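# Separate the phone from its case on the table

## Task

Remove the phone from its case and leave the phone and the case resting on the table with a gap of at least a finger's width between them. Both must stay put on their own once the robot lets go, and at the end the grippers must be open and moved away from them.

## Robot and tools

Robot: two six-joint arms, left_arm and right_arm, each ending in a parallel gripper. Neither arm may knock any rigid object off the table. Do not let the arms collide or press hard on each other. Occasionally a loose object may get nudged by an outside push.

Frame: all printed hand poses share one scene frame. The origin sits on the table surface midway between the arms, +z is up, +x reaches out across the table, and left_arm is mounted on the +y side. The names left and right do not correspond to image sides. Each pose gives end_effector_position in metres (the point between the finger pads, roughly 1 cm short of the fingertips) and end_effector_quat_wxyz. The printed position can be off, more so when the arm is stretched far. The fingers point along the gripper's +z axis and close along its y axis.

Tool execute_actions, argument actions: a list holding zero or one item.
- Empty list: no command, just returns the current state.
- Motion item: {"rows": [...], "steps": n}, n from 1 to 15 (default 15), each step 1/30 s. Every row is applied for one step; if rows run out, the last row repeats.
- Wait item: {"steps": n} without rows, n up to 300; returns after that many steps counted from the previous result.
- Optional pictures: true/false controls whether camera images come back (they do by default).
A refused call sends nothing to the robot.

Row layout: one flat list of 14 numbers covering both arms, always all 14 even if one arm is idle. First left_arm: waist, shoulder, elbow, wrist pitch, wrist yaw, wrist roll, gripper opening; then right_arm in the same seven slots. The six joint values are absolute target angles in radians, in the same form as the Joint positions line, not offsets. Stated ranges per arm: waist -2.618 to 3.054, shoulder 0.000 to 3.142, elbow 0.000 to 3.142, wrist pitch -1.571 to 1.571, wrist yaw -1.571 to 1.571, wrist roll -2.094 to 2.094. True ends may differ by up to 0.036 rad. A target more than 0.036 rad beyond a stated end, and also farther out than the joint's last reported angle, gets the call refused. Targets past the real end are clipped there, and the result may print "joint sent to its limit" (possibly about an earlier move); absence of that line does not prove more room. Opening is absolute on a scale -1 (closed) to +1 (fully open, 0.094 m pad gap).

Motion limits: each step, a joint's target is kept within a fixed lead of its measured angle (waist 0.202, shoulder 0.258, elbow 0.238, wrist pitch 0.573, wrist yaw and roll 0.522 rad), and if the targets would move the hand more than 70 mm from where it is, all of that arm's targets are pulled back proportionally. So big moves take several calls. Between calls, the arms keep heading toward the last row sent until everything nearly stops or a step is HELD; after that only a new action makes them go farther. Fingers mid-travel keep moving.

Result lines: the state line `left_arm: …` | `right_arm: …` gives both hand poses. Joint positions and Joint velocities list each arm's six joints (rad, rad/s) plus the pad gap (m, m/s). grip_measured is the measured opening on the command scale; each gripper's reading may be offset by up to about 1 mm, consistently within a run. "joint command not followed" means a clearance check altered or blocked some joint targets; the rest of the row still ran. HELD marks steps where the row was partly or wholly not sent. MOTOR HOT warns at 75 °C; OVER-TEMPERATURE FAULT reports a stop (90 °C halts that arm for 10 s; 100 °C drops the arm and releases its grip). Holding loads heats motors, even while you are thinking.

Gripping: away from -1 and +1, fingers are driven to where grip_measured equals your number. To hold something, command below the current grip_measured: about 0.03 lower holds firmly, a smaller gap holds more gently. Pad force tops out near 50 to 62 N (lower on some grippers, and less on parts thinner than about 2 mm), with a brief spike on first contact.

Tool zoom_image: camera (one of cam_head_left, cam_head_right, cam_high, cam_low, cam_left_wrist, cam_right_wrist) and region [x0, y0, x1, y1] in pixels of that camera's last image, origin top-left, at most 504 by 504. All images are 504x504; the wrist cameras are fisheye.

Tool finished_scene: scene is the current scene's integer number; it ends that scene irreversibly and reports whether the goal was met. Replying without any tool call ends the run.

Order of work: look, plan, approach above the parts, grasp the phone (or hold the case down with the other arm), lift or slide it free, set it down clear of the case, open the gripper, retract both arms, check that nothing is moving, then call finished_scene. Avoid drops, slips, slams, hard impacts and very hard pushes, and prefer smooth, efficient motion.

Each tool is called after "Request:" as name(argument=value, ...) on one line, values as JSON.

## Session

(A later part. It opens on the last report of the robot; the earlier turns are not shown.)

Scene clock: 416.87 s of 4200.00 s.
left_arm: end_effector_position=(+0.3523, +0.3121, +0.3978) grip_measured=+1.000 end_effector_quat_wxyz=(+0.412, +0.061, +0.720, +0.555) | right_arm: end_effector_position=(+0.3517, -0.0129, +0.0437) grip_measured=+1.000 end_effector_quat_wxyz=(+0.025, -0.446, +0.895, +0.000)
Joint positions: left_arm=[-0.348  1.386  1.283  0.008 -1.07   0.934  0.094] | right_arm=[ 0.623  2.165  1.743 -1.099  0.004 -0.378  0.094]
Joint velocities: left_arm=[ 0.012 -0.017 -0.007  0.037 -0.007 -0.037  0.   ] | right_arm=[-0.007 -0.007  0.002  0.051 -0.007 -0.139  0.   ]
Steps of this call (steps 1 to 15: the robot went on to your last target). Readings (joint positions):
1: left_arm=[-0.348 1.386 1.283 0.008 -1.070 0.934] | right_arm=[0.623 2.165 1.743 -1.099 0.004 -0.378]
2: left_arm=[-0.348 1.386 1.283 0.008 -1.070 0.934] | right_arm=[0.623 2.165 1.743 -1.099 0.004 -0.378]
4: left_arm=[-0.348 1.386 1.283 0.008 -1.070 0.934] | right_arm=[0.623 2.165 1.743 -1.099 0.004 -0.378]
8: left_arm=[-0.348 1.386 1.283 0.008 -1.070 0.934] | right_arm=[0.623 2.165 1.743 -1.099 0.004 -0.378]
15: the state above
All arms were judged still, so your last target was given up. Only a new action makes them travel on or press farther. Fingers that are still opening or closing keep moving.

Request:
execute_actions(actions=[{"rows": [[-0.348, 1.386, 1.283, 0.008, -1.07, 0.933, 1.0, 0.623, 2.19, 1.732, -1.09, 0.0, -0.378, 1.0]], "steps": 15}], pictures=false)

Request:
execute_actions(actions=[{"steps": 15}])

Scene clock: 425.53 s of 4200.00 s.
left_arm: end_effector_position=(+0.3523, +0.3121, +0.3978) grip_measured=+1.000 end_effector_quat_wxyz=(+0.412, +0.061, +0.720, +0.555) | right_arm: end_effector_position=(+0.3501, -0.0139, +0.0333) grip_measured=+1.000 end_effector_quat_wxyz=(+0.013, -0.446, +0.895, -0.001)
Joint positions: left_arm=[-0.348  1.386  1.283  0.008 -1.07   0.934  0.094] | right_arm=[ 0.623  2.191  1.743 -1.099  0.004 -0.378  0.094]
Joint velocities: left_arm=[ 0.007 -0.002 -0.022 -0.022  0.022 -0.007  0.   ] | right_arm=[-0.002 -0.017 -0.002  0.051 -0.051  0.081  0.   ]
Steps of this call (steps 1 to 90: nothing new was sent; then 5.17 s passed at rest; steps 91 to 105: all 15 steps of this action). Readings (joint positions):
91: left_arm=[-0.348 1.386 1.283 0.008 -1.070 0.934] | right_arm=[0.623 2.167 1.743 -1.099 0.004 -0.378]
92: left_arm=[-0.348 1.386 1.283 0.008 -1.070 0.934] | right_arm=[0.623 2.169 1.743 -1.099 0.004 -0.378]
94: left_arm=[-0.348 1.386 1.283 0.008 -1.070 0.934] | right_arm=[0.623 2.177 1.743 -1.099 0.004 -0.378]
98: left_arm=[-0.348 1.386 1.283 0.008 -1.070 0.934] | right_arm=[0.623 2.190 1.743 -1.099 0.004 -0.378]
105: the state above

Scene clock: 426.03 s of 4200.00 s.
left_arm: end_effector_position=(+0.3523, +0.3121, +0.3978) grip_measured=+1.000 end_effector_quat_wxyz=(+0.412, +0.061, +0.720, +0.555) | right_arm: end_effector_position=(+0.3501, -0.0139, +0.0333) grip_measured=+1.000 end_effector_quat_wxyz=(+0.013, -0.446, +0.895, -0.001)
Joint positions: left_arm=[-0.348  1.386  1.283  0.008 -1.07   0.934  0.094] | right_arm=[ 0.623  2.191  1.743 -1.099  0.004 -0.378  0.094]
Joint velocities: left_arm=[-0.002 -0.002 -0.032  0.007 -0.066  0.022  0.   ] | right_arm=[ 0.012 -0.007 -0.002 -0.007 -0.037  0.022  0.   ]
Steps of this call (steps 1 to 15: the robot went on to your last target). Readings (joint positions):
1: left_arm=[-0.348 1.386 1.283 0.008 -1.070 0.934] | right_arm=[0.623 2.191 1.743 -1.099 0.004 -0.378]
2: left_arm=[-0.348 1.386 1.283 0.008 -1.070 0.934] | right_arm=[0.623 2.191 1.743 -1.099 0.004 -0.378]
4: left_arm=[-0.348 1.386 1.283 0.008 -1.070 0.934] | right_arm=[0.623 2.191 1.743 -1.099 0.004 -0.378]
8: left_arm=[-0.348 1.386 1.283 0.008 -1.070 0.934] | right_arm=[0.623 2.191 1.743 -1.099 0.004 -0.378]
15: the state above
All arms were judged still, so your last target was given up. Only a new action makes them travel on or press farther. Fingers that are still opening or closing keep moving.

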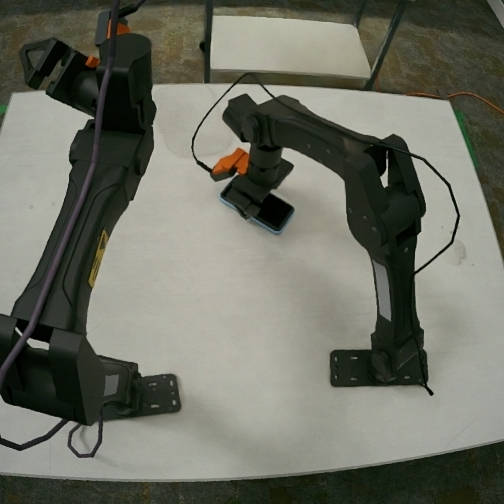

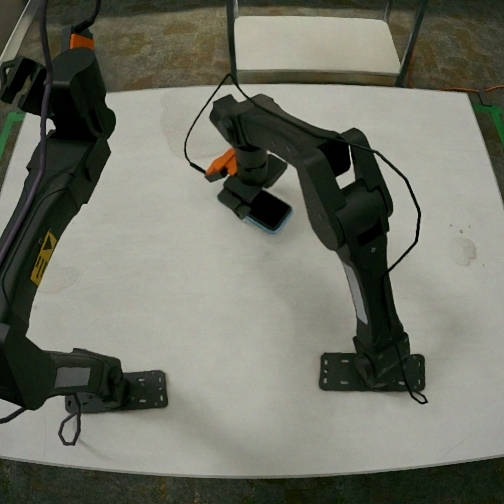

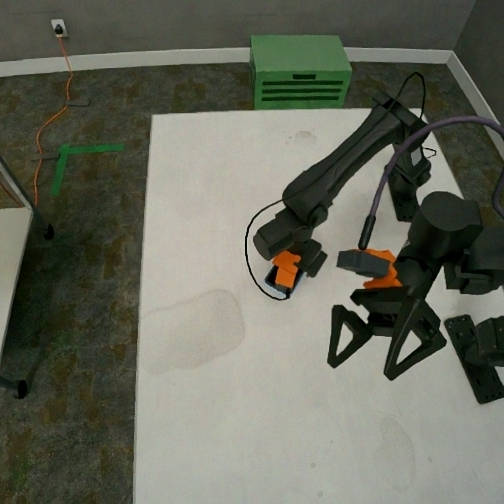

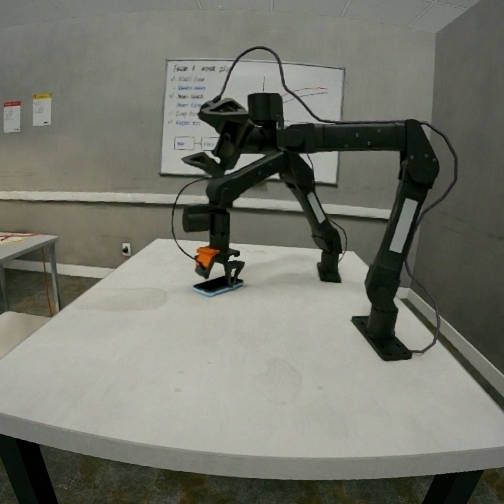

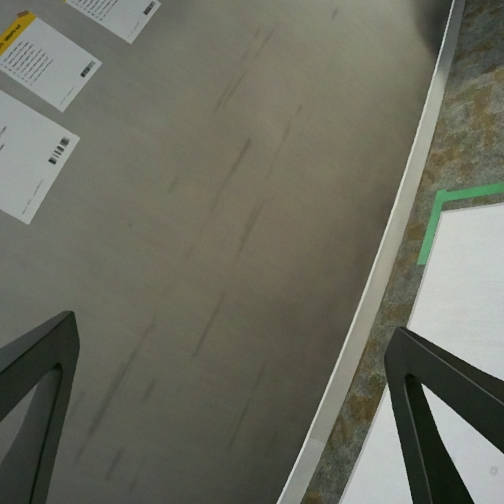

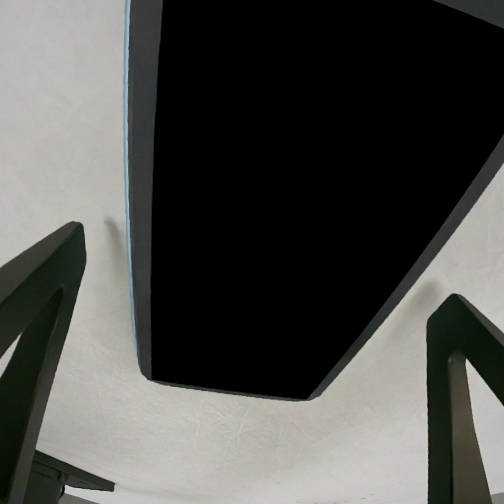

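Request:
execute_actions(actions=[{"rows": [[-0.348, 1.386, 1.283, 0.008, -1.07, 0.933, 1.0, 0.623, 2.19, 1.732, -1.09, 0.0, -0.378, 0.4]], "steps": 15}], pictures=false)

Request:
execute_actions(actions=[{"steps": 15}])

Scene clock: 433.70 s of 4200.00 s.
left_arm: end_effector_position=(+0.3523, +0.3121, +0.3978) grip_measured=+1.000 end_effector_quat_wxyz=(+0.412, +0.061, +0.720, +0.555) | right_arm: end_effector_position=(+0.3500, -0.0138, +0.0333) grip_measured=+0.411 end_effector_quat_wxyz=(+0.013, -0.446, +0.895, -0.001)
Joint positions: left_arm=[-0.348  1.386  1.283  0.008 -1.07   0.934  0.094] | right_arm=[ 0.623  2.191  1.743 -1.099  0.003 -0.378  0.066]
Joint velocities: left_arm=[ 0.007 -0.022  0.002 -0.022 -0.007  0.051  0.   ] | right_arm=[-0.002  0.007  0.007  0.007 -0.007 -0.051 -0.002]
Steps of this call (steps 1 to 90: nothing new was sent; then 4.17 s passed at rest; steps 91 to 105: all 15 steps of this action). Readings (joint positions):
91: left_arm=[-0.348 1.386 1.283 0.008 -1.070 0.934] | right_arm=[0.623 2.191 1.743 -1.099 0.004 -0.378]
92: left_arm=[-0.348 1.386 1.283 0.008 -1.070 0.934] | right_arm=[0.623 2.191 1.743 -1.099 0.004 -0.378]
94: left_arm=[-0.348 1.386 1.283 0.008 -1.070 0.934] | right_arm=[0.623 2.191 1.743 -1.099 0.003 -0.378]
98: left_arm=[-0.348 1.386 1.283 0.008 -1.070 0.934] | right_arm=[0.623 2.191 1.743 -1.099 0.003 -0.378]
105: the state above

Scene clock: 434.20 s of 4200.00 s.
left_arm: end_effector_position=(+0.3523, +0.3121, +0.3978) grip_measured=+1.000 end_effector_quat_wxyz=(+0.412, +0.061, +0.720, +0.555) | right_arm: end_effector_position=(+0.3500, -0.0138, +0.0333) grip_measured=+0.411 end_effector_quat_wxyz=(+0.013, -0.446, +0.895, -0.001)
Joint positions: left_arm=[-0.348  1.386  1.283  0.008 -1.07   0.934  0.094] | right_arm=[ 0.623  2.191  1.743 -1.099  0.003 -0.378  0.066]
Joint velocities: left_arm=[-0.007 -0.022  0.002 -0.066 -0.051 -0.007  0.   ] | right_arm=[ 0.012 -0.007 -0.017 -0.022 -0.022 -0.007 -0.001]
Steps of this call (steps 1 to 15: the robot went on to your last target). Readings (joint positions):
1: left_arm=[-0.348 1.386 1.283 0.008 -1.070 0.934] | right_arm=[0.623 2.191 1.743 -1.099 0.003 -0.378]
2: left_arm=[-0.348 1.386 1.283 0.008 -1.070 0.934] | right_arm=[0.623 2.191 1.743 -1.099 0.003 -0.378]
4: left_arm=[-0.348 1.386 1.283 0.008 -1.070 0.934] | right_arm=[0.623 2.191 1.743 -1.099 0.003 -0.378]
8: left_arm=[-0.348 1.386 1.283 0.008 -1.070 0.934] | right_arm=[0.623 2.191 1.743 -1.099 0.003 -0.378]
15: the state above
All arms were judged still, so your last target was given up. Only a new action makes them travel on or press farther. Fingers that are still opening or closing keep moving.

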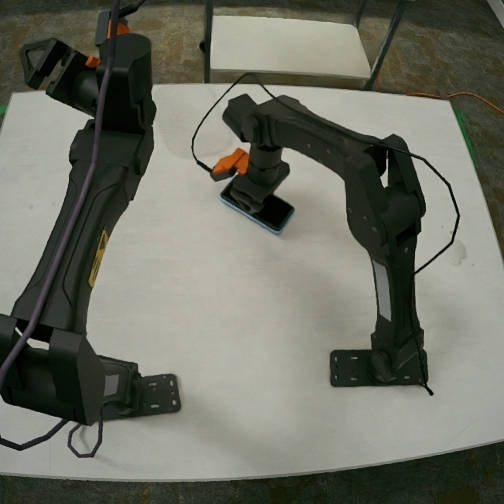

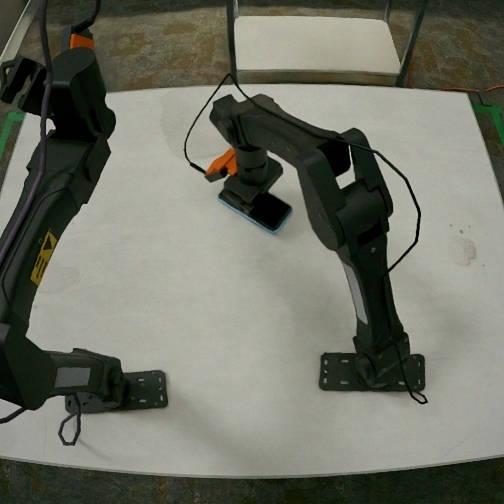

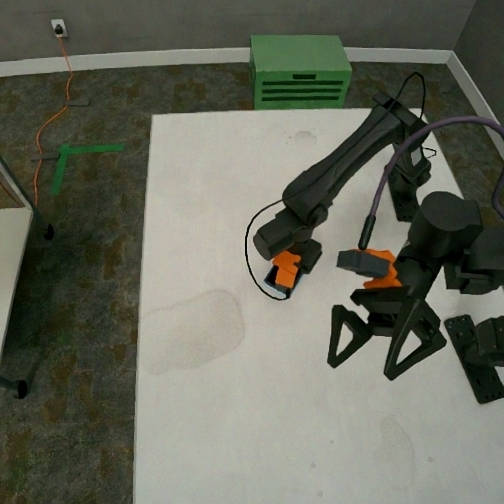

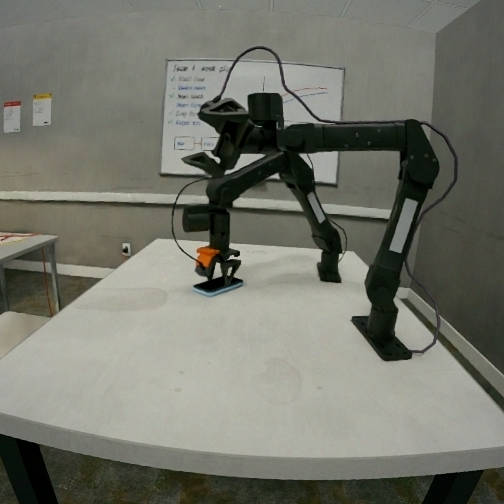

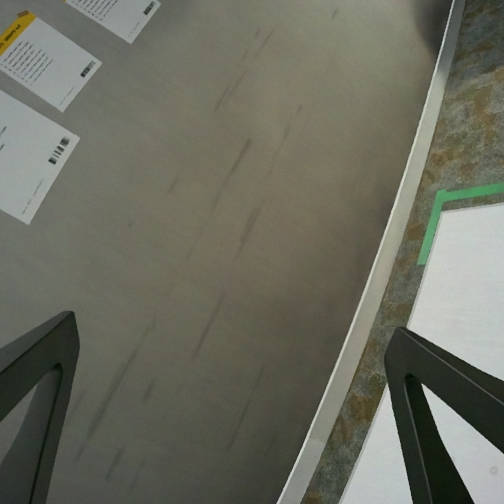

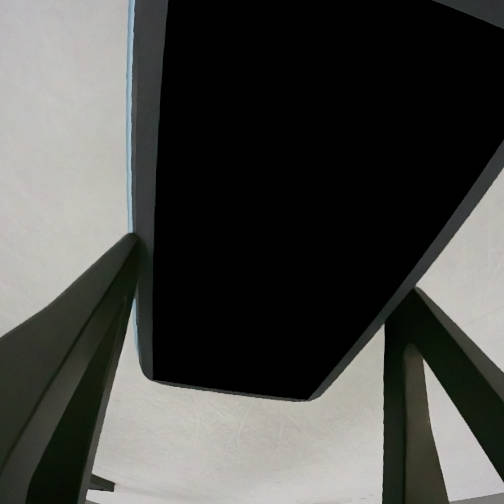

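Request:
zoom_image(camera="cam_low", region=[190, 255, 250, 300])

Region (190, 255, 250, 300) of cam_low's 504x504 image, scaled by 8.400, with more detail than that image has; it fills the top 378 rows of this view, and the rest is white.

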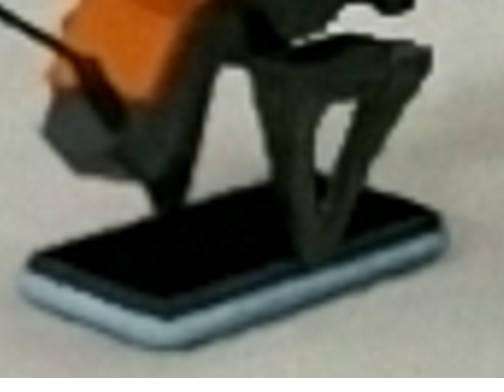

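Request:
execute_actions(actions=[{"rows": [[-0.348, 1.386, 1.283, 0.008, -1.07, 0.933, 1.0, 0.623, 2.19, 1.732, -1.09, 0.0, -0.378, 0.375]], "steps": 10}], pictures=false)

Request:
execute_actions(actions=[{"rows": [[-0.348, 1.386, 1.283, 0.008, -1.07, 0.933, 1.0, 0.623, 2.17, 1.732, -1.10, 0.0, -0.378, 0.375], [-0.348, 1.386, 1.283, 0.008, -1.07, 0.933, 1.0, 0.623, 2.16, 1.732, -1.11, 0.0, -0.378, 0.375], [-0.348, 1.386, 1.283, 0.008, -1.07, 0.933, 1.0, 0.623, 2.15, 1.732, -1.12, 0.0, -0.378, 0.375], [-0.348, 1.386, 1.283, 0.008, -1.07, 0.933, 1.0, 0.623, 2.14, 1.732, -1.13, 0.0, -0.378, 0.375], [-0.348, 1.386, 1.283, 0.008, -1.07, 0.933, 1.0, 0.623, 2.13, 1.732, -1.14, 0.0, -0.378, 0.375], [-0.348, 1.386, 1.283, 0.008, -1.07, 0.933, 1.0, 0.623, 2.12, 1.732, -1.15, 0.0, -0.378, 0.375], [-0.348, 1.386, 1.283, 0.008, -1.07, 0.933, 1.0, 0.623, 2.11, 1.732, -1.16, 0.0, -0.378, 0.375], [-0.348, 1.386, 1.283, 0.008, -1.07, 0.933, 1.0, 0.623, 2.10, 1.732, -1.17, 0.0, -0.378, 0.375], [-0.348, 1.386, 1.283, 0.008, -1.07, 0.933, 1.0, 0.623, 2.09, 1.732, -1.18, 0.0, -0.378, 0.375], [-0.348, 1.386, 1.283, 0.008, -1.07, 0.933, 1.0, 0.623, 2.08, 1.732, -1.19, 0.0, -0.378, 0.375]], "steps": 15}], pictures=false)

Request:
execute_actions(actions=[{"steps": 15}])

Scene clock: 480.43 s of 4200.00 s.
left_arm: end_effector_position=(+0.3523, +0.3121, +0.3978) grip_measured=+1.000 end_effector_quat_wxyz=(+0.412, +0.061, +0.720, +0.555) | right_arm: end_effector_position=(+0.3500, -0.0138, +0.0333) grip_measured=+0.390 end_effector_quat_wxyz=(+0.013, -0.446, +0.895, -0.001)
Joint positions: left_arm=[-0.348  1.386  1.283  0.008 -1.07   0.934  0.094] | right_arm=[ 0.623  2.191  1.743 -1.099  0.003 -0.378  0.065]
Joint velocities: left_arm=[ 0.017  0.022 -0.002 -0.066 -0.022 -0.007  0.   ] | right_arm=[-0.007  0.002  0.012 -0.007  0.037  0.007 -0.001]
Steps of this call (steps 1 to 90: nothing new was sent; then 42.90 s passed at rest; steps 91 to 100: all 10 steps of this action). Readings (joint positions):
91: left_arm=[-0.348 1.386 1.283 0.008 -1.070 0.934] | right_arm=[0.623 2.191 1.743 -1.099 0.003 -0.378]
92: left_arm=[-0.348 1.386 1.283 0.008 -1.070 0.934] | right_arm=[0.623 2.191 1.743 -1.099 0.003 -0.378]
94: left_arm=[-0.348 1.386 1.283 0.008 -1.070 0.934] | right_arm=[0.623 2.191 1.743 -1.099 0.003 -0.378]
98: left_arm=[-0.348 1.386 1.283 0.008 -1.070 0.934] | right_arm=[0.623 2.191 1.743 -1.099 0.003 -0.378]
100: the state above

Scene clock: 480.93 s of 4200.00 s.
left_arm: end_effector_position=(+0.3523, +0.3121, +0.3978) grip_measured=+1.000 end_effector_quat_wxyz=(+0.412, +0.061, +0.720, +0.555) | right_arm: end_effector_position=(+0.3404, -0.0201, +0.0709) grip_measured=+0.376 end_effector_quat_wxyz=(+0.025, -0.446, +0.895, -0.001)
Joint positions: left_arm=[-0.348  1.386  1.283  0.008 -1.07   0.934  0.094] | right_arm=[ 0.623  2.095  1.743 -1.17   0.006 -0.378  0.065]
Joint velocities: left_arm=[ 0.002  0.002 -0.002 -0.022 -0.066  0.022  0.   ] | right_arm=[ 0.017 -0.032 -0.002 -0.095  0.037  0.037  0.   ]
Steps of this call (steps 1 to 15: all 15 steps of this action). Readings (joint positions):
1: left_arm=[-0.348 1.386 1.283 0.008 -1.070 0.934] | right_arm=[0.623 2.191 1.743 -1.099 0.003 -0.378]
2: left_arm=[-0.348 1.386 1.283 0.008 -1.070 0.934] | right_arm=[0.623 2.191 1.743 -1.099 0.003 -0.378]
4: left_arm=[-0.348 1.386 1.283 0.008 -1.070 0.934] | right_arm=[0.623 2.187 1.743 -1.101 0.003 -0.378]
8: left_arm=[-0.348 1.386 1.283 0.008 -1.070 0.934] | right_arm=[0.623 2.157 1.743 -1.126 0.006 -0.378]
15: the state above

Scene clock: 481.43 s of 4200.00 s.
left_arm: end_effector_position=(+0.3523, +0.3121, +0.3978) grip_measured=+1.000 end_effector_quat_wxyz=(+0.412, +0.061, +0.720, +0.555) | right_arm: end_effector_position=(+0.3381, -0.0215, +0.0709) grip_measured=+0.376 end_effector_quat_wxyz=(+0.019, -0.446, +0.895, -0.001)
Joint positions: left_arm=[-0.348  1.386  1.283  0.008 -1.07   0.934  0.094] | right_arm=[ 0.623  2.095  1.743 -1.181  0.006 -0.378  0.065]
Joint velocities: left_arm=[ 0.002 -0.012  0.027  0.022  0.007 -0.051  0.   ] | right_arm=[-0.022  0.002  0.022  0.007  0.007 -0.007 -0.   ]
Steps of this call (steps 1 to 15: the robot went on to your last target). Readings (joint positions):
1: left_arm=[-0.348 1.386 1.283 0.008 -1.070 0.934] | right_arm=[0.623 2.095 1.743 -1.173 0.006 -0.378]
2: left_arm=[-0.348 1.386 1.283 0.008 -1.070 0.934] | right_arm=[0.623 2.095 1.743 -1.174 0.006 -0.378]
4: left_arm=[-0.348 1.386 1.283 0.008 -1.070 0.934] | right_arm=[0.623 2.095 1.743 -1.178 0.006 -0.378]
8: left_arm=[-0.348 1.386 1.283 0.008 -1.070 0.934] | right_arm=[0.623 2.095 1.743 -1.181 0.006 -0.378]
15: the state above

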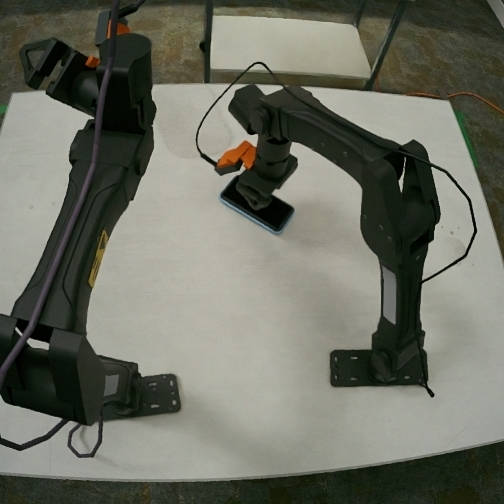

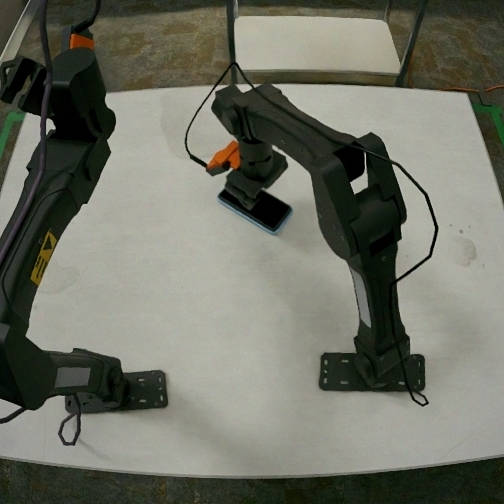

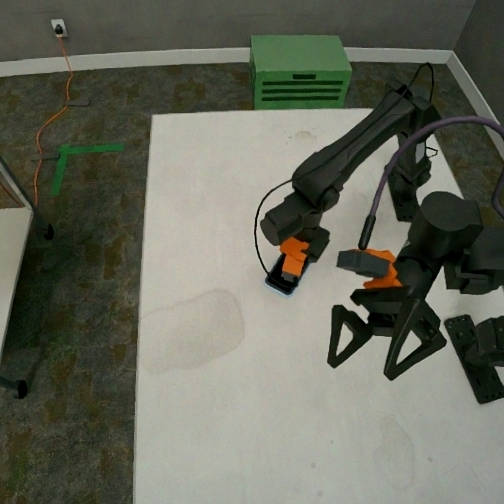

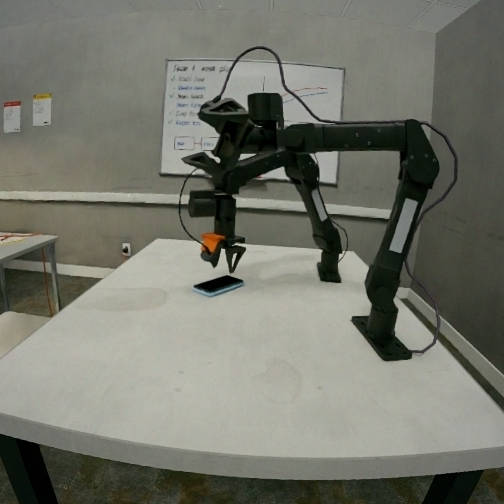

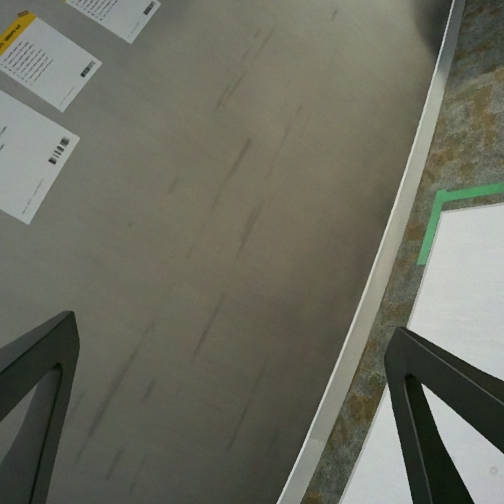

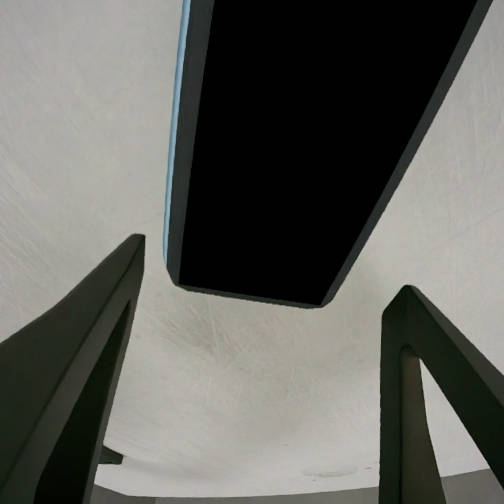

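Request:
execute_actions(actions=[{"rows": [[-0.348, 1.386, 1.283, 0.008, -1.07, 0.933, 1.0, 0.623, 2.165, 1.732, -1.09, 0.0, -0.378, 1.0]], "steps": 15}], pictures=false)

Request:
execute_actions(actions=[{"steps": 12}], pictures=false)

Request:
execute_actions(actions=[{"rows": [[-0.348, 1.386, 1.283, 0.008, -1.07, 0.933, 1.0, 0.623, 2.20, 1.732, -1.09, 0.0, -0.378, 1.0]], "steps": 15}], pictures=false)

Request:
execute_actions(actions=[{"steps": 12}])

Scene clock: 497.47 s of 4200.00 s.
left_arm: end_effector_position=(+0.3523, +0.3121, +0.3978) grip_measured=+1.000 end_effector_quat_wxyz=(+0.412, +0.061, +0.720, +0.555) | right_arm: end_effector_position=(+0.3498, -0.0144, +0.0376) grip_measured=+1.000 end_effector_quat_wxyz=(+0.015, -0.446, +0.895, -0.002)
Joint positions: left_arm=[-0.348  1.386  1.283  0.008 -1.07   0.934  0.094] | right_arm=[ 0.623  2.18   1.743 -1.104  0.006 -0.378  0.094]
Joint velocities: left_arm=[ 0.002 -0.002  0.002 -0.022 -0.037  0.037  0.   ] | right_arm=[ 0.017  0.012 -0.012  0.081  0.037 -0.037  0.   ]
Steps of this call (steps 1 to 15: the robot went on to your last target; steps 16 to 100: nothing new was sent; then 12.20 s passed at rest; steps 101 to 115: all 15 steps of this action). Readings (joint positions):
101: left_arm=[-0.348 1.386 1.283 0.008 -1.070 0.934] | right_arm=[0.623 2.100 1.743 -1.176 0.006 -0.378]
102: left_arm=[-0.348 1.386 1.283 0.008 -1.070 0.934] | right_arm=[0.623 2.108 1.743 -1.161 0.006 -0.378]
104: left_arm=[-0.348 1.386 1.283 0.008 -1.070 0.934] | right_arm=[0.623 2.135 1.743 -1.136 0.006 -0.378]
108: left_arm=[-0.348 1.386 1.283 0.008 -1.070 0.934] | right_arm=[0.623 2.177 1.743 -1.115 0.006 -0.378]
115: the state above

Scene clock: 497.87 s of 4200.00 s.
left_arm: end_effector_position=(+0.3523, +0.3121, +0.3978) grip_measured=+1.000 end_effector_quat_wxyz=(+0.412, +0.061, +0.720, +0.555) | right_arm: end_effector_position=(+0.3504, -0.0141, +0.0376) grip_measured=+1.000 end_effector_quat_wxyz=(+0.017, -0.446, +0.895, -0.001)
Joint positions: left_arm=[-0.348  1.386  1.283  0.008 -1.07   0.934  0.094] | right_arm=[ 0.623  2.18   1.743 -1.102  0.006 -0.378  0.094]
Joint velocities: left_arm=[0.012 0.017 0.007 0.125 0.037 0.007 0.   ] | right_arm=[ 0.007 -0.002 -0.012 -0.007  0.022 -0.007  0.   ]
Steps of this call (steps 1 to 12: the robot went on to your last target). Readings (joint positions):
1: left_arm=[-0.348 1.386 1.283 0.008 -1.070 0.934] | right_arm=[0.623 2.180 1.743 -1.103 0.006 -0.378]
2: left_arm=[-0.348 1.386 1.283 0.008 -1.070 0.934] | right_arm=[0.623 2.180 1.743 -1.103 0.006 -0.378]
4: left_arm=[-0.348 1.386 1.283 0.008 -1.070 0.934] | right_arm=[0.623 2.180 1.743 -1.103 0.006 -0.378]
8: left_arm=[-0.348 1.386 1.283 0.008 -1.070 0.934] | right_arm=[0.623 2.180 1.743 -1.102 0.006 -0.378]
12: the state above

Scene clock: 498.37 s of 4200.00 s.
left_arm: end_effector_position=(+0.3523, +0.3121, +0.3978) grip_measured=+1.000 end_effector_quat_wxyz=(+0.412, +0.061, +0.720, +0.555) | right_arm: end_effector_position=(+0.3492, -0.0148, +0.0299) grip_measured=+1.000 end_effector_quat_wxyz=(+0.008, -0.446, +0.895, -0.002)
Joint positions: left_arm=[-0.348  1.386  1.283  0.008 -1.07   0.934  0.094] | right_arm=[ 0.623  2.199  1.743 -1.1    0.006 -0.378  0.094]
Joint velocities: left_arm=[-0.012  0.002 -0.017 -0.022 -0.007  0.066  0.   ] | right_arm=[-0.017 -0.012  0.002 -0.095  0.051 -0.051  0.   ]
Steps of this call (steps 1 to 15: all 15 steps of this action). Readings (joint positions):
1: left_arm=[-0.348 1.386 1.283 0.008 -1.070 0.934] | right_arm=[0.623 2.181 1.743 -1.102 0.006 -0.378]
2: left_arm=[-0.348 1.386 1.283 0.008 -1.070 0.934] | right_arm=[0.623 2.183 1.743 -1.101 0.006 -0.378]
4: left_arm=[-0.348 1.386 1.283 0.008 -1.070 0.934] | right_arm=[0.623 2.188 1.743 -1.101 0.006 -0.378]
8: left_arm=[-0.348 1.386 1.283 0.008 -1.070 0.934] | right_arm=[0.623 2.198 1.743 -1.101 0.006 -0.378]
15: the state above

Scene clock: 498.77 s of 4200.00 s.
left_arm: end_effector_position=(+0.3523, +0.3121, +0.3978) grip_measured=+1.000 end_effector_quat_wxyz=(+0.412, +0.061, +0.720, +0.555) | right_arm: end_effector_position=(+0.3492, -0.0148, +0.0299) grip_measured=+1.000 end_effector_quat_wxyz=(+0.008, -0.446, +0.895, -0.002)
Joint positions: left_arm=[-0.348  1.386  1.283  0.008 -1.07   0.934  0.094] | right_arm=[ 0.623  2.199  1.743 -1.1    0.006 -0.378  0.094]
Joint velocities: left_arm=[-0.007 -0.012  0.007  0.051 -0.066 -0.051  0.   ] | right_arm=[-0.012 -0.007 -0.002 -0.081  0.051  0.066  0.   ]
Steps of this call (steps 1 to 12: the robot went on to your last target). Readings (joint positions):
1: left_arm=[-0.348 1.386 1.283 0.008 -1.070 0.934] | right_arm=[0.623 2.199 1.743 -1.100 0.006 -0.378]
2: left_arm=[-0.348 1.386 1.283 0.008 -1.070 0.934] | right_arm=[0.623 2.199 1.743 -1.100 0.006 -0.378]
4: left_arm=[-0.348 1.386 1.283 0.008 -1.070 0.934] | right_arm=[0.623 2.199 1.743 -1.100 0.006 -0.378]
8: left_arm=[-0.348 1.386 1.283 0.008 -1.070 0.934] | right_arm=[0.623 2.199 1.743 -1.100 0.006 -0.378]
12: the state above

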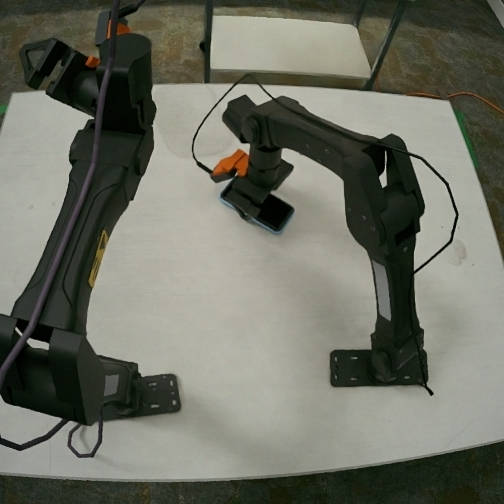

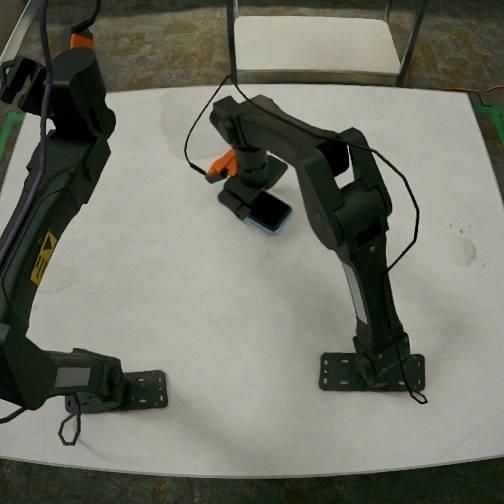

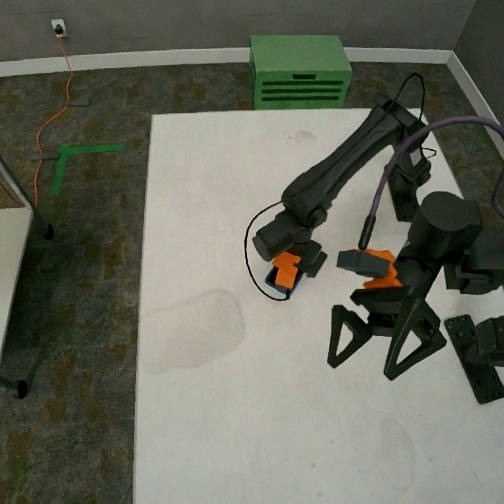

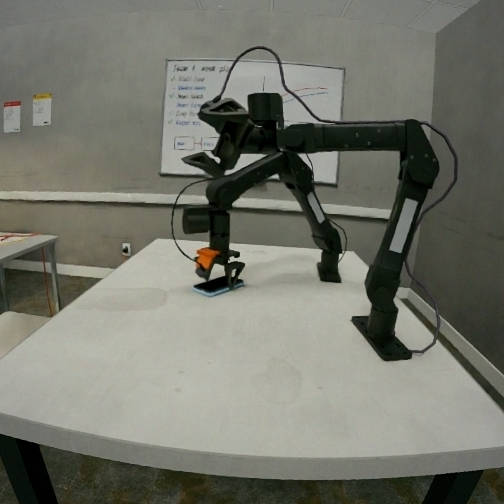

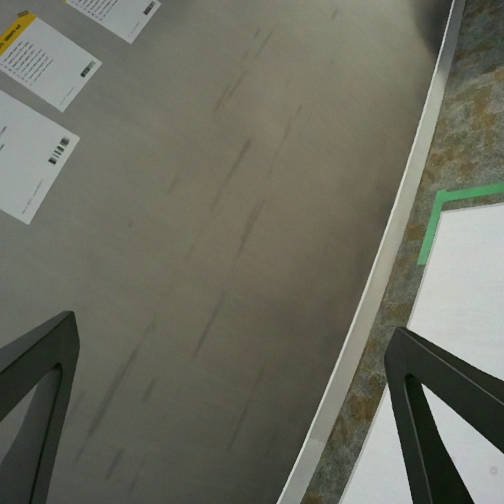

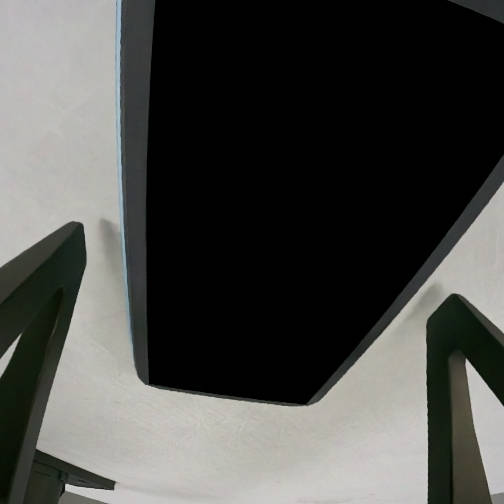

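Now at z≈0.030. Close and see what width it stops at.

Request:
execute_actions(actions=[{"rows": [[-0.348, 1.386, 1.283, 0.008, -1.07, 0.933, 1.0, 0.623, 2.20, 1.732, -1.09, 0.0, -0.378, 0.38]], "steps": 15}], pictures=false)

Request:
execute_actions(actions=[{"steps": 15}])

Scene clock: 504.47 s of 4200.00 s.
left_arm: end_effector_position=(+0.3523, +0.3121, +0.3978) grip_measured=+1.000 end_effector_quat_wxyz=(+0.412, +0.061, +0.720, +0.555) | right_arm: end_effector_position=(+0.3489, -0.0145, +0.0299) grip_measured=+0.428 end_effector_quat_wxyz=(+0.007, -0.446, +0.895, -0.001)
Joint positions: left_arm=[-0.348  1.386  1.283  0.008 -1.07   0.934  0.094] | right_arm=[ 0.623  2.199  1.743 -1.101  0.003 -0.378  0.067]
Joint velocities: left_arm=[-0.007  0.007  0.002 -0.037 -0.095 -0.022  0.   ] | right_arm=[ 0.002  0.007 -0.002 -0.022 -0.081 -0.037 -0.   ]
Steps of this call (steps 1 to 15: the robot went on to your last target; steps 16 to 100: nothing new was sent; then 1.87 s passed at rest; steps 101 to 115: all 15 steps of this action). Readings (joint positions):
101: left_arm=[-0.348 1.386 1.283 0.008 -1.070 0.934] | right_arm=[0.623 2.199 1.743 -1.100 0.006 -0.378]
102: left_arm=[-0.348 1.386 1.283 0.008 -1.070 0.934] | right_arm=[0.623 2.199 1.743 -1.100 0.006 -0.378]
104: left_arm=[-0.348 1.386 1.283 0.008 -1.070 0.934] | right_arm=[0.623 2.199 1.743 -1.101 0.004 -0.378]
108: left_arm=[-0.348 1.386 1.283 0.008 -1.070 0.934] | right_arm=[0.623 2.199 1.743 -1.101 0.003 -0.378]
115: the state above

Scene clock: 504.97 s of 4200.00 s.
left_arm: end_effector_position=(+0.3523, +0.3121, +0.3978) grip_measured=+1.000 end_effector_quat_wxyz=(+0.412, +0.061, +0.720, +0.555) | right_arm: end_effector_position=(+0.3489, -0.0145, +0.0299) grip_measured=+0.428 end_effector_quat_wxyz=(+0.007, -0.446, +0.895, -0.001)
Joint positions: left_arm=[-0.348  1.386  1.283  0.008 -1.07   0.934  0.094] | right_arm=[ 0.623  2.199  1.743 -1.101  0.003 -0.378  0.067]
Joint velocities: left_arm=[-0.002  0.007  0.007  0.007 -0.007 -0.007  0.   ] | right_arm=[-0.007  0.012  0.007 -0.007  0.007 -0.007 -0.   ]
Steps of this call (steps 1 to 15: the robot went on to your last target). Readings (joint positions):
1: left_arm=[-0.348 1.386 1.283 0.008 -1.070 0.934] | right_arm=[0.623 2.199 1.743 -1.101 0.003 -0.378]
2: left_arm=[-0.348 1.386 1.283 0.008 -1.070 0.934] | right_arm=[0.623 2.199 1.743 -1.101 0.003 -0.378]
4: left_arm=[-0.348 1.386 1.283 0.008 -1.070 0.934] | right_arm=[0.623 2.199 1.743 -1.101 0.003 -0.378]
8: left_arm=[-0.348 1.386 1.283 0.008 -1.070 0.934] | right_arm=[0.623 2.199 1.743 -1.101 0.003 -0.378]
15: the state above
All arms were judged still, so your last target was given up. Only a new action makes them travel on or press farther. Fingers that are still opening or closing keep moving.

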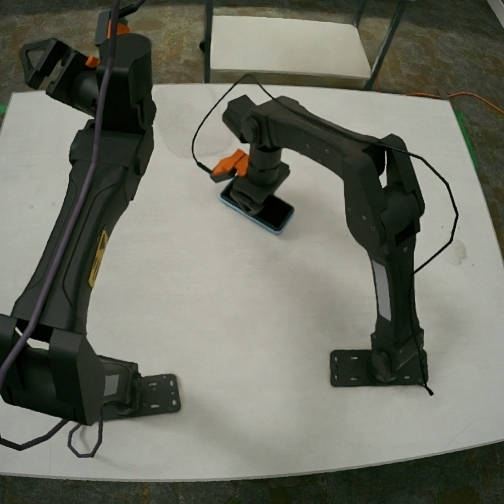

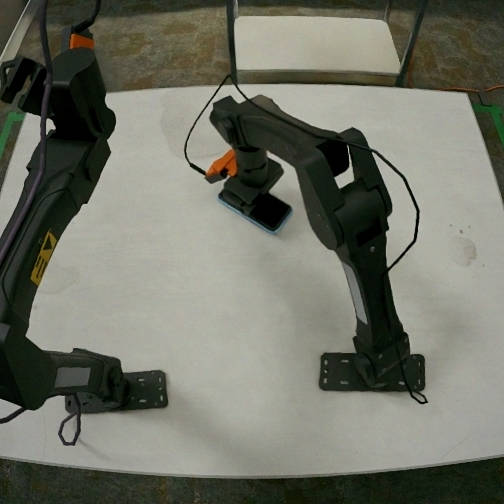

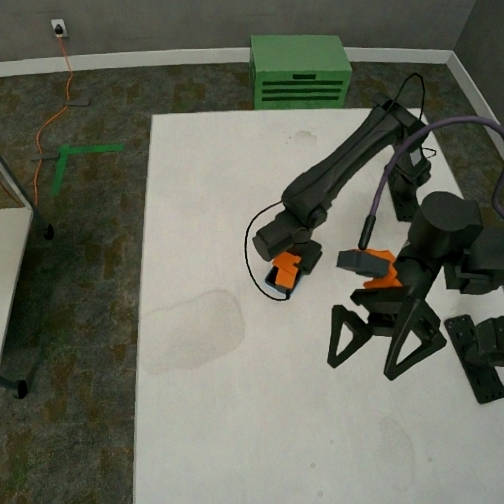

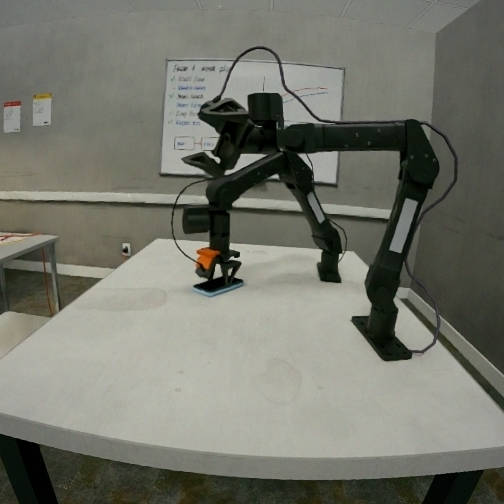

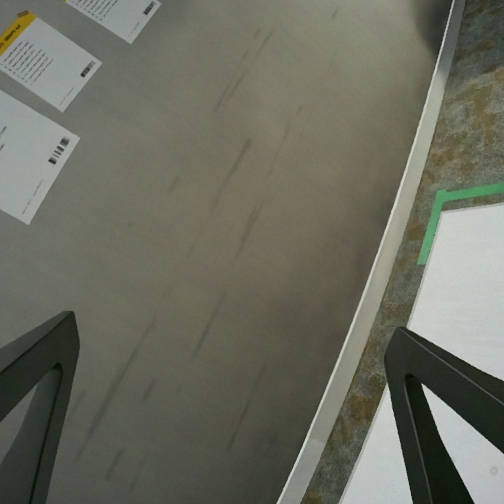

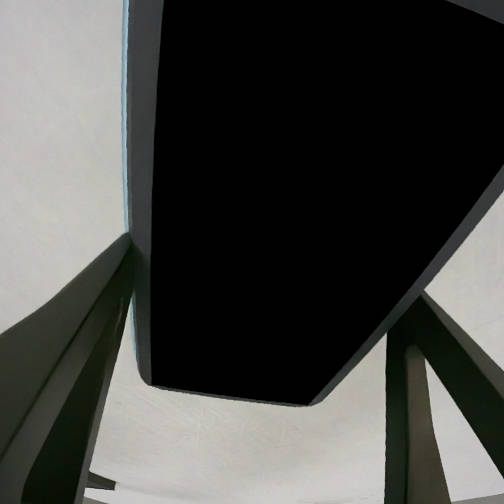

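Request:
execute_actions(actions=[{"rows": [[-0.348, 1.386, 1.283, 0.008, -1.07, 0.933, 1.0, 0.623, 2.17, 1.732, -1.10, 0.0, -0.378, 0.385], [-0.348, 1.386, 1.283, 0.008, -1.07, 0.933, 1.0, 0.623, 2.16, 1.732, -1.11, 0.0, -0.378, 0.385], [-0.348, 1.386, 1.283, 0.008, -1.07, 0.933, 1.0, 0.623, 2.15, 1.732, -1.12, 0.0, -0.378, 0.385], [-0.348, 1.386, 1.283, 0.008, -1.07, 0.933, 1.0, 0.623, 2.14, 1.732, -1.13, 0.0, -0.378, 0.385], [-0.348, 1.386, 1.283, 0.008, -1.07, 0.933, 1.0, 0.623, 2.13, 1.732, -1.14, 0.0, -0.378, 0.385], [-0.348, 1.386, 1.283, 0.008, -1.07, 0.933, 1.0, 0.623, 2.12, 1.732, -1.15, 0.0, -0.378, 0.385], [-0.348, 1.386, 1.283, 0.008, -1.07, 0.933, 1.0, 0.623, 2.11, 1.732, -1.16, 0.0, -0.378, 0.385], [-0.348, 1.386, 1.283, 0.008, -1.07, 0.933, 1.0, 0.623, 2.10, 1.732, -1.17, 0.0, -0.378, 0.385], [-0.348, 1.386, 1.283, 0.008, -1.07, 0.933, 1.0, 0.623, 2.09, 1.732, -1.18, 0.0, -0.378, 0.385]], "steps": 15}], pictures=false)

Request:
execute_actions(actions=[{"steps": 12}])

Scene clock: 521.00 s of 4200.00 s.
left_arm: end_effector_position=(+0.3523, +0.3121, +0.3978) grip_measured=+1.000 end_effector_quat_wxyz=(+0.412, +0.061, +0.720, +0.555) | right_arm: end_effector_position=(+0.3412, -0.0191, +0.0641) grip_measured=+0.428 end_effector_quat_wxyz=(+0.020, -0.446, +0.895, +0.000)
Joint positions: left_arm=[-0.348  1.386  1.283  0.008 -1.07   0.934  0.094] | right_arm=[ 0.623  2.113  1.743 -1.162  0.003 -0.378  0.067]
Joint velocities: left_arm=[-0.002 -0.022  0.002 -0.037  0.022  0.037  0.   ] | right_arm=[-0.007  0.007  0.017 -0.095  0.037 -0.022  0.   ]
Steps of this call (steps 1 to 90: nothing new was sent; then 12.53 s passed at rest; steps 91 to 105: all 15 steps of this action). Readings (joint positions):
91: left_arm=[-0.348 1.386 1.283 0.008 -1.070 0.934] | right_arm=[0.623 2.199 1.743 -1.101 0.003 -0.378]
92: left_arm=[-0.348 1.386 1.283 0.008 -1.070 0.934] | right_arm=[0.623 2.198 1.743 -1.101 0.003 -0.378]
94: left_arm=[-0.348 1.386 1.283 0.008 -1.070 0.934] | right_arm=[0.623 2.194 1.743 -1.104 0.003 -0.378]
98: left_arm=[-0.348 1.386 1.283 0.008 -1.070 0.934] | right_arm=[0.623 2.166 1.743 -1.127 0.003 -0.378]
105: the state above

Scene clock: 521.40 s of 4200.00 s.
left_arm: end_effector_position=(+0.3523, +0.3121, +0.3978) grip_measured=+1.000 end_effector_quat_wxyz=(+0.412, +0.061, +0.720, +0.555) | right_arm: end_effector_position=(+0.3395, -0.0202, +0.0640) grip_measured=+0.428 end_effector_quat_wxyz=(+0.016, -0.446, +0.895, -0.000)
Joint positions: left_arm=[-0.348  1.386  1.283  0.008 -1.07   0.934  0.094] | right_arm=[ 0.623  2.113  1.743 -1.17   0.003 -0.378  0.067]
Joint velocities: left_arm=[ 0.002  0.012 -0.022 -0.022  0.066  0.066  0.   ] | right_arm=[ 0.012 -0.002 -0.007 -0.022  0.081  0.022  0.   ]
Steps of this call (steps 1 to 12: the robot went on to your last target). Readings (joint positions):
1: left_arm=[-0.348 1.386 1.283 0.008 -1.070 0.934] | right_arm=[0.623 2.113 1.743 -1.163 0.003 -0.378]
2: left_arm=[-0.348 1.386 1.283 0.008 -1.070 0.934] | right_arm=[0.623 2.113 1.743 -1.165 0.003 -0.378]
4: left_arm=[-0.348 1.386 1.283 0.008 -1.070 0.934] | right_arm=[0.623 2.113 1.743 -1.168 0.003 -0.378]
8: left_arm=[-0.348 1.386 1.283 0.008 -1.070 0.934] | right_arm=[0.623 2.113 1.743 -1.169 0.003 -0.378]
12: the state above

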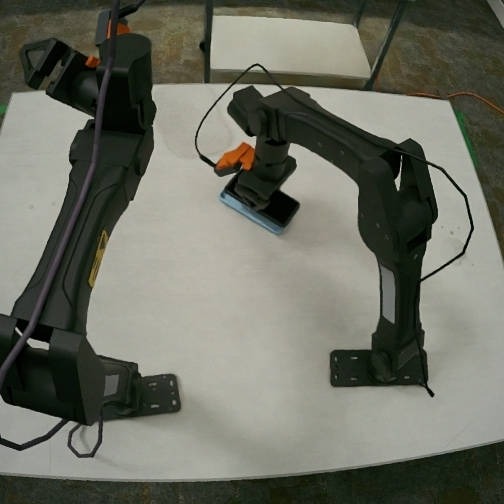

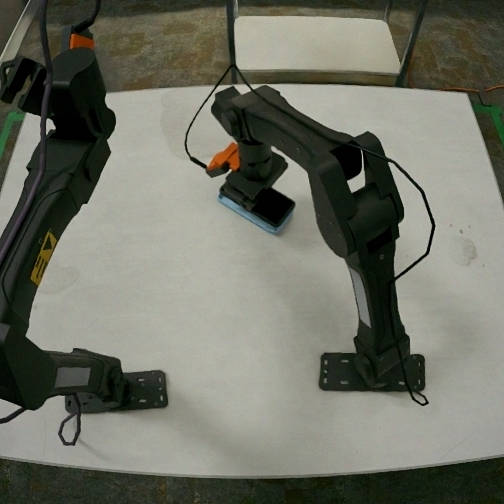

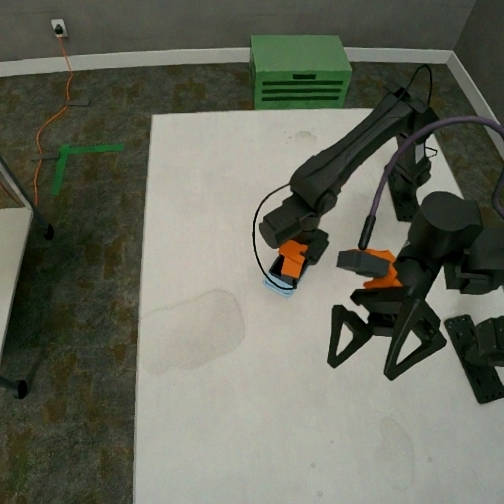

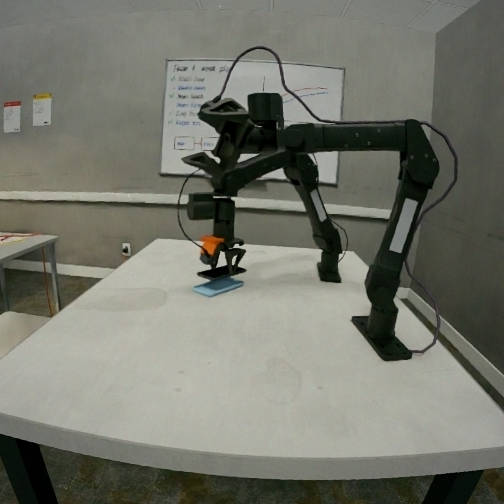

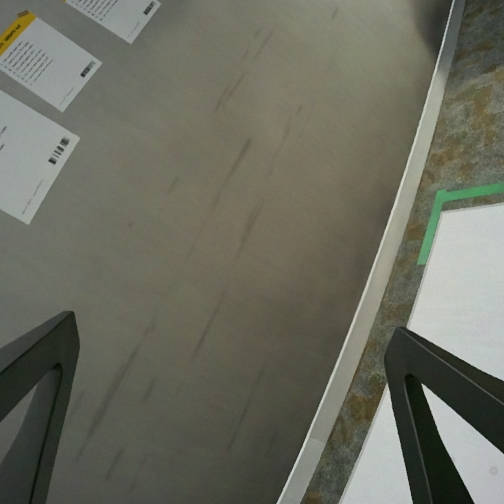

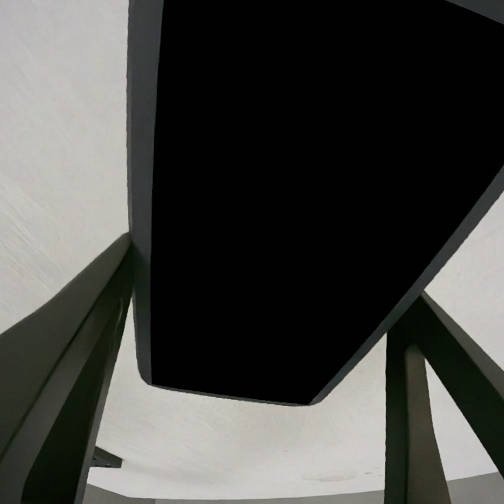

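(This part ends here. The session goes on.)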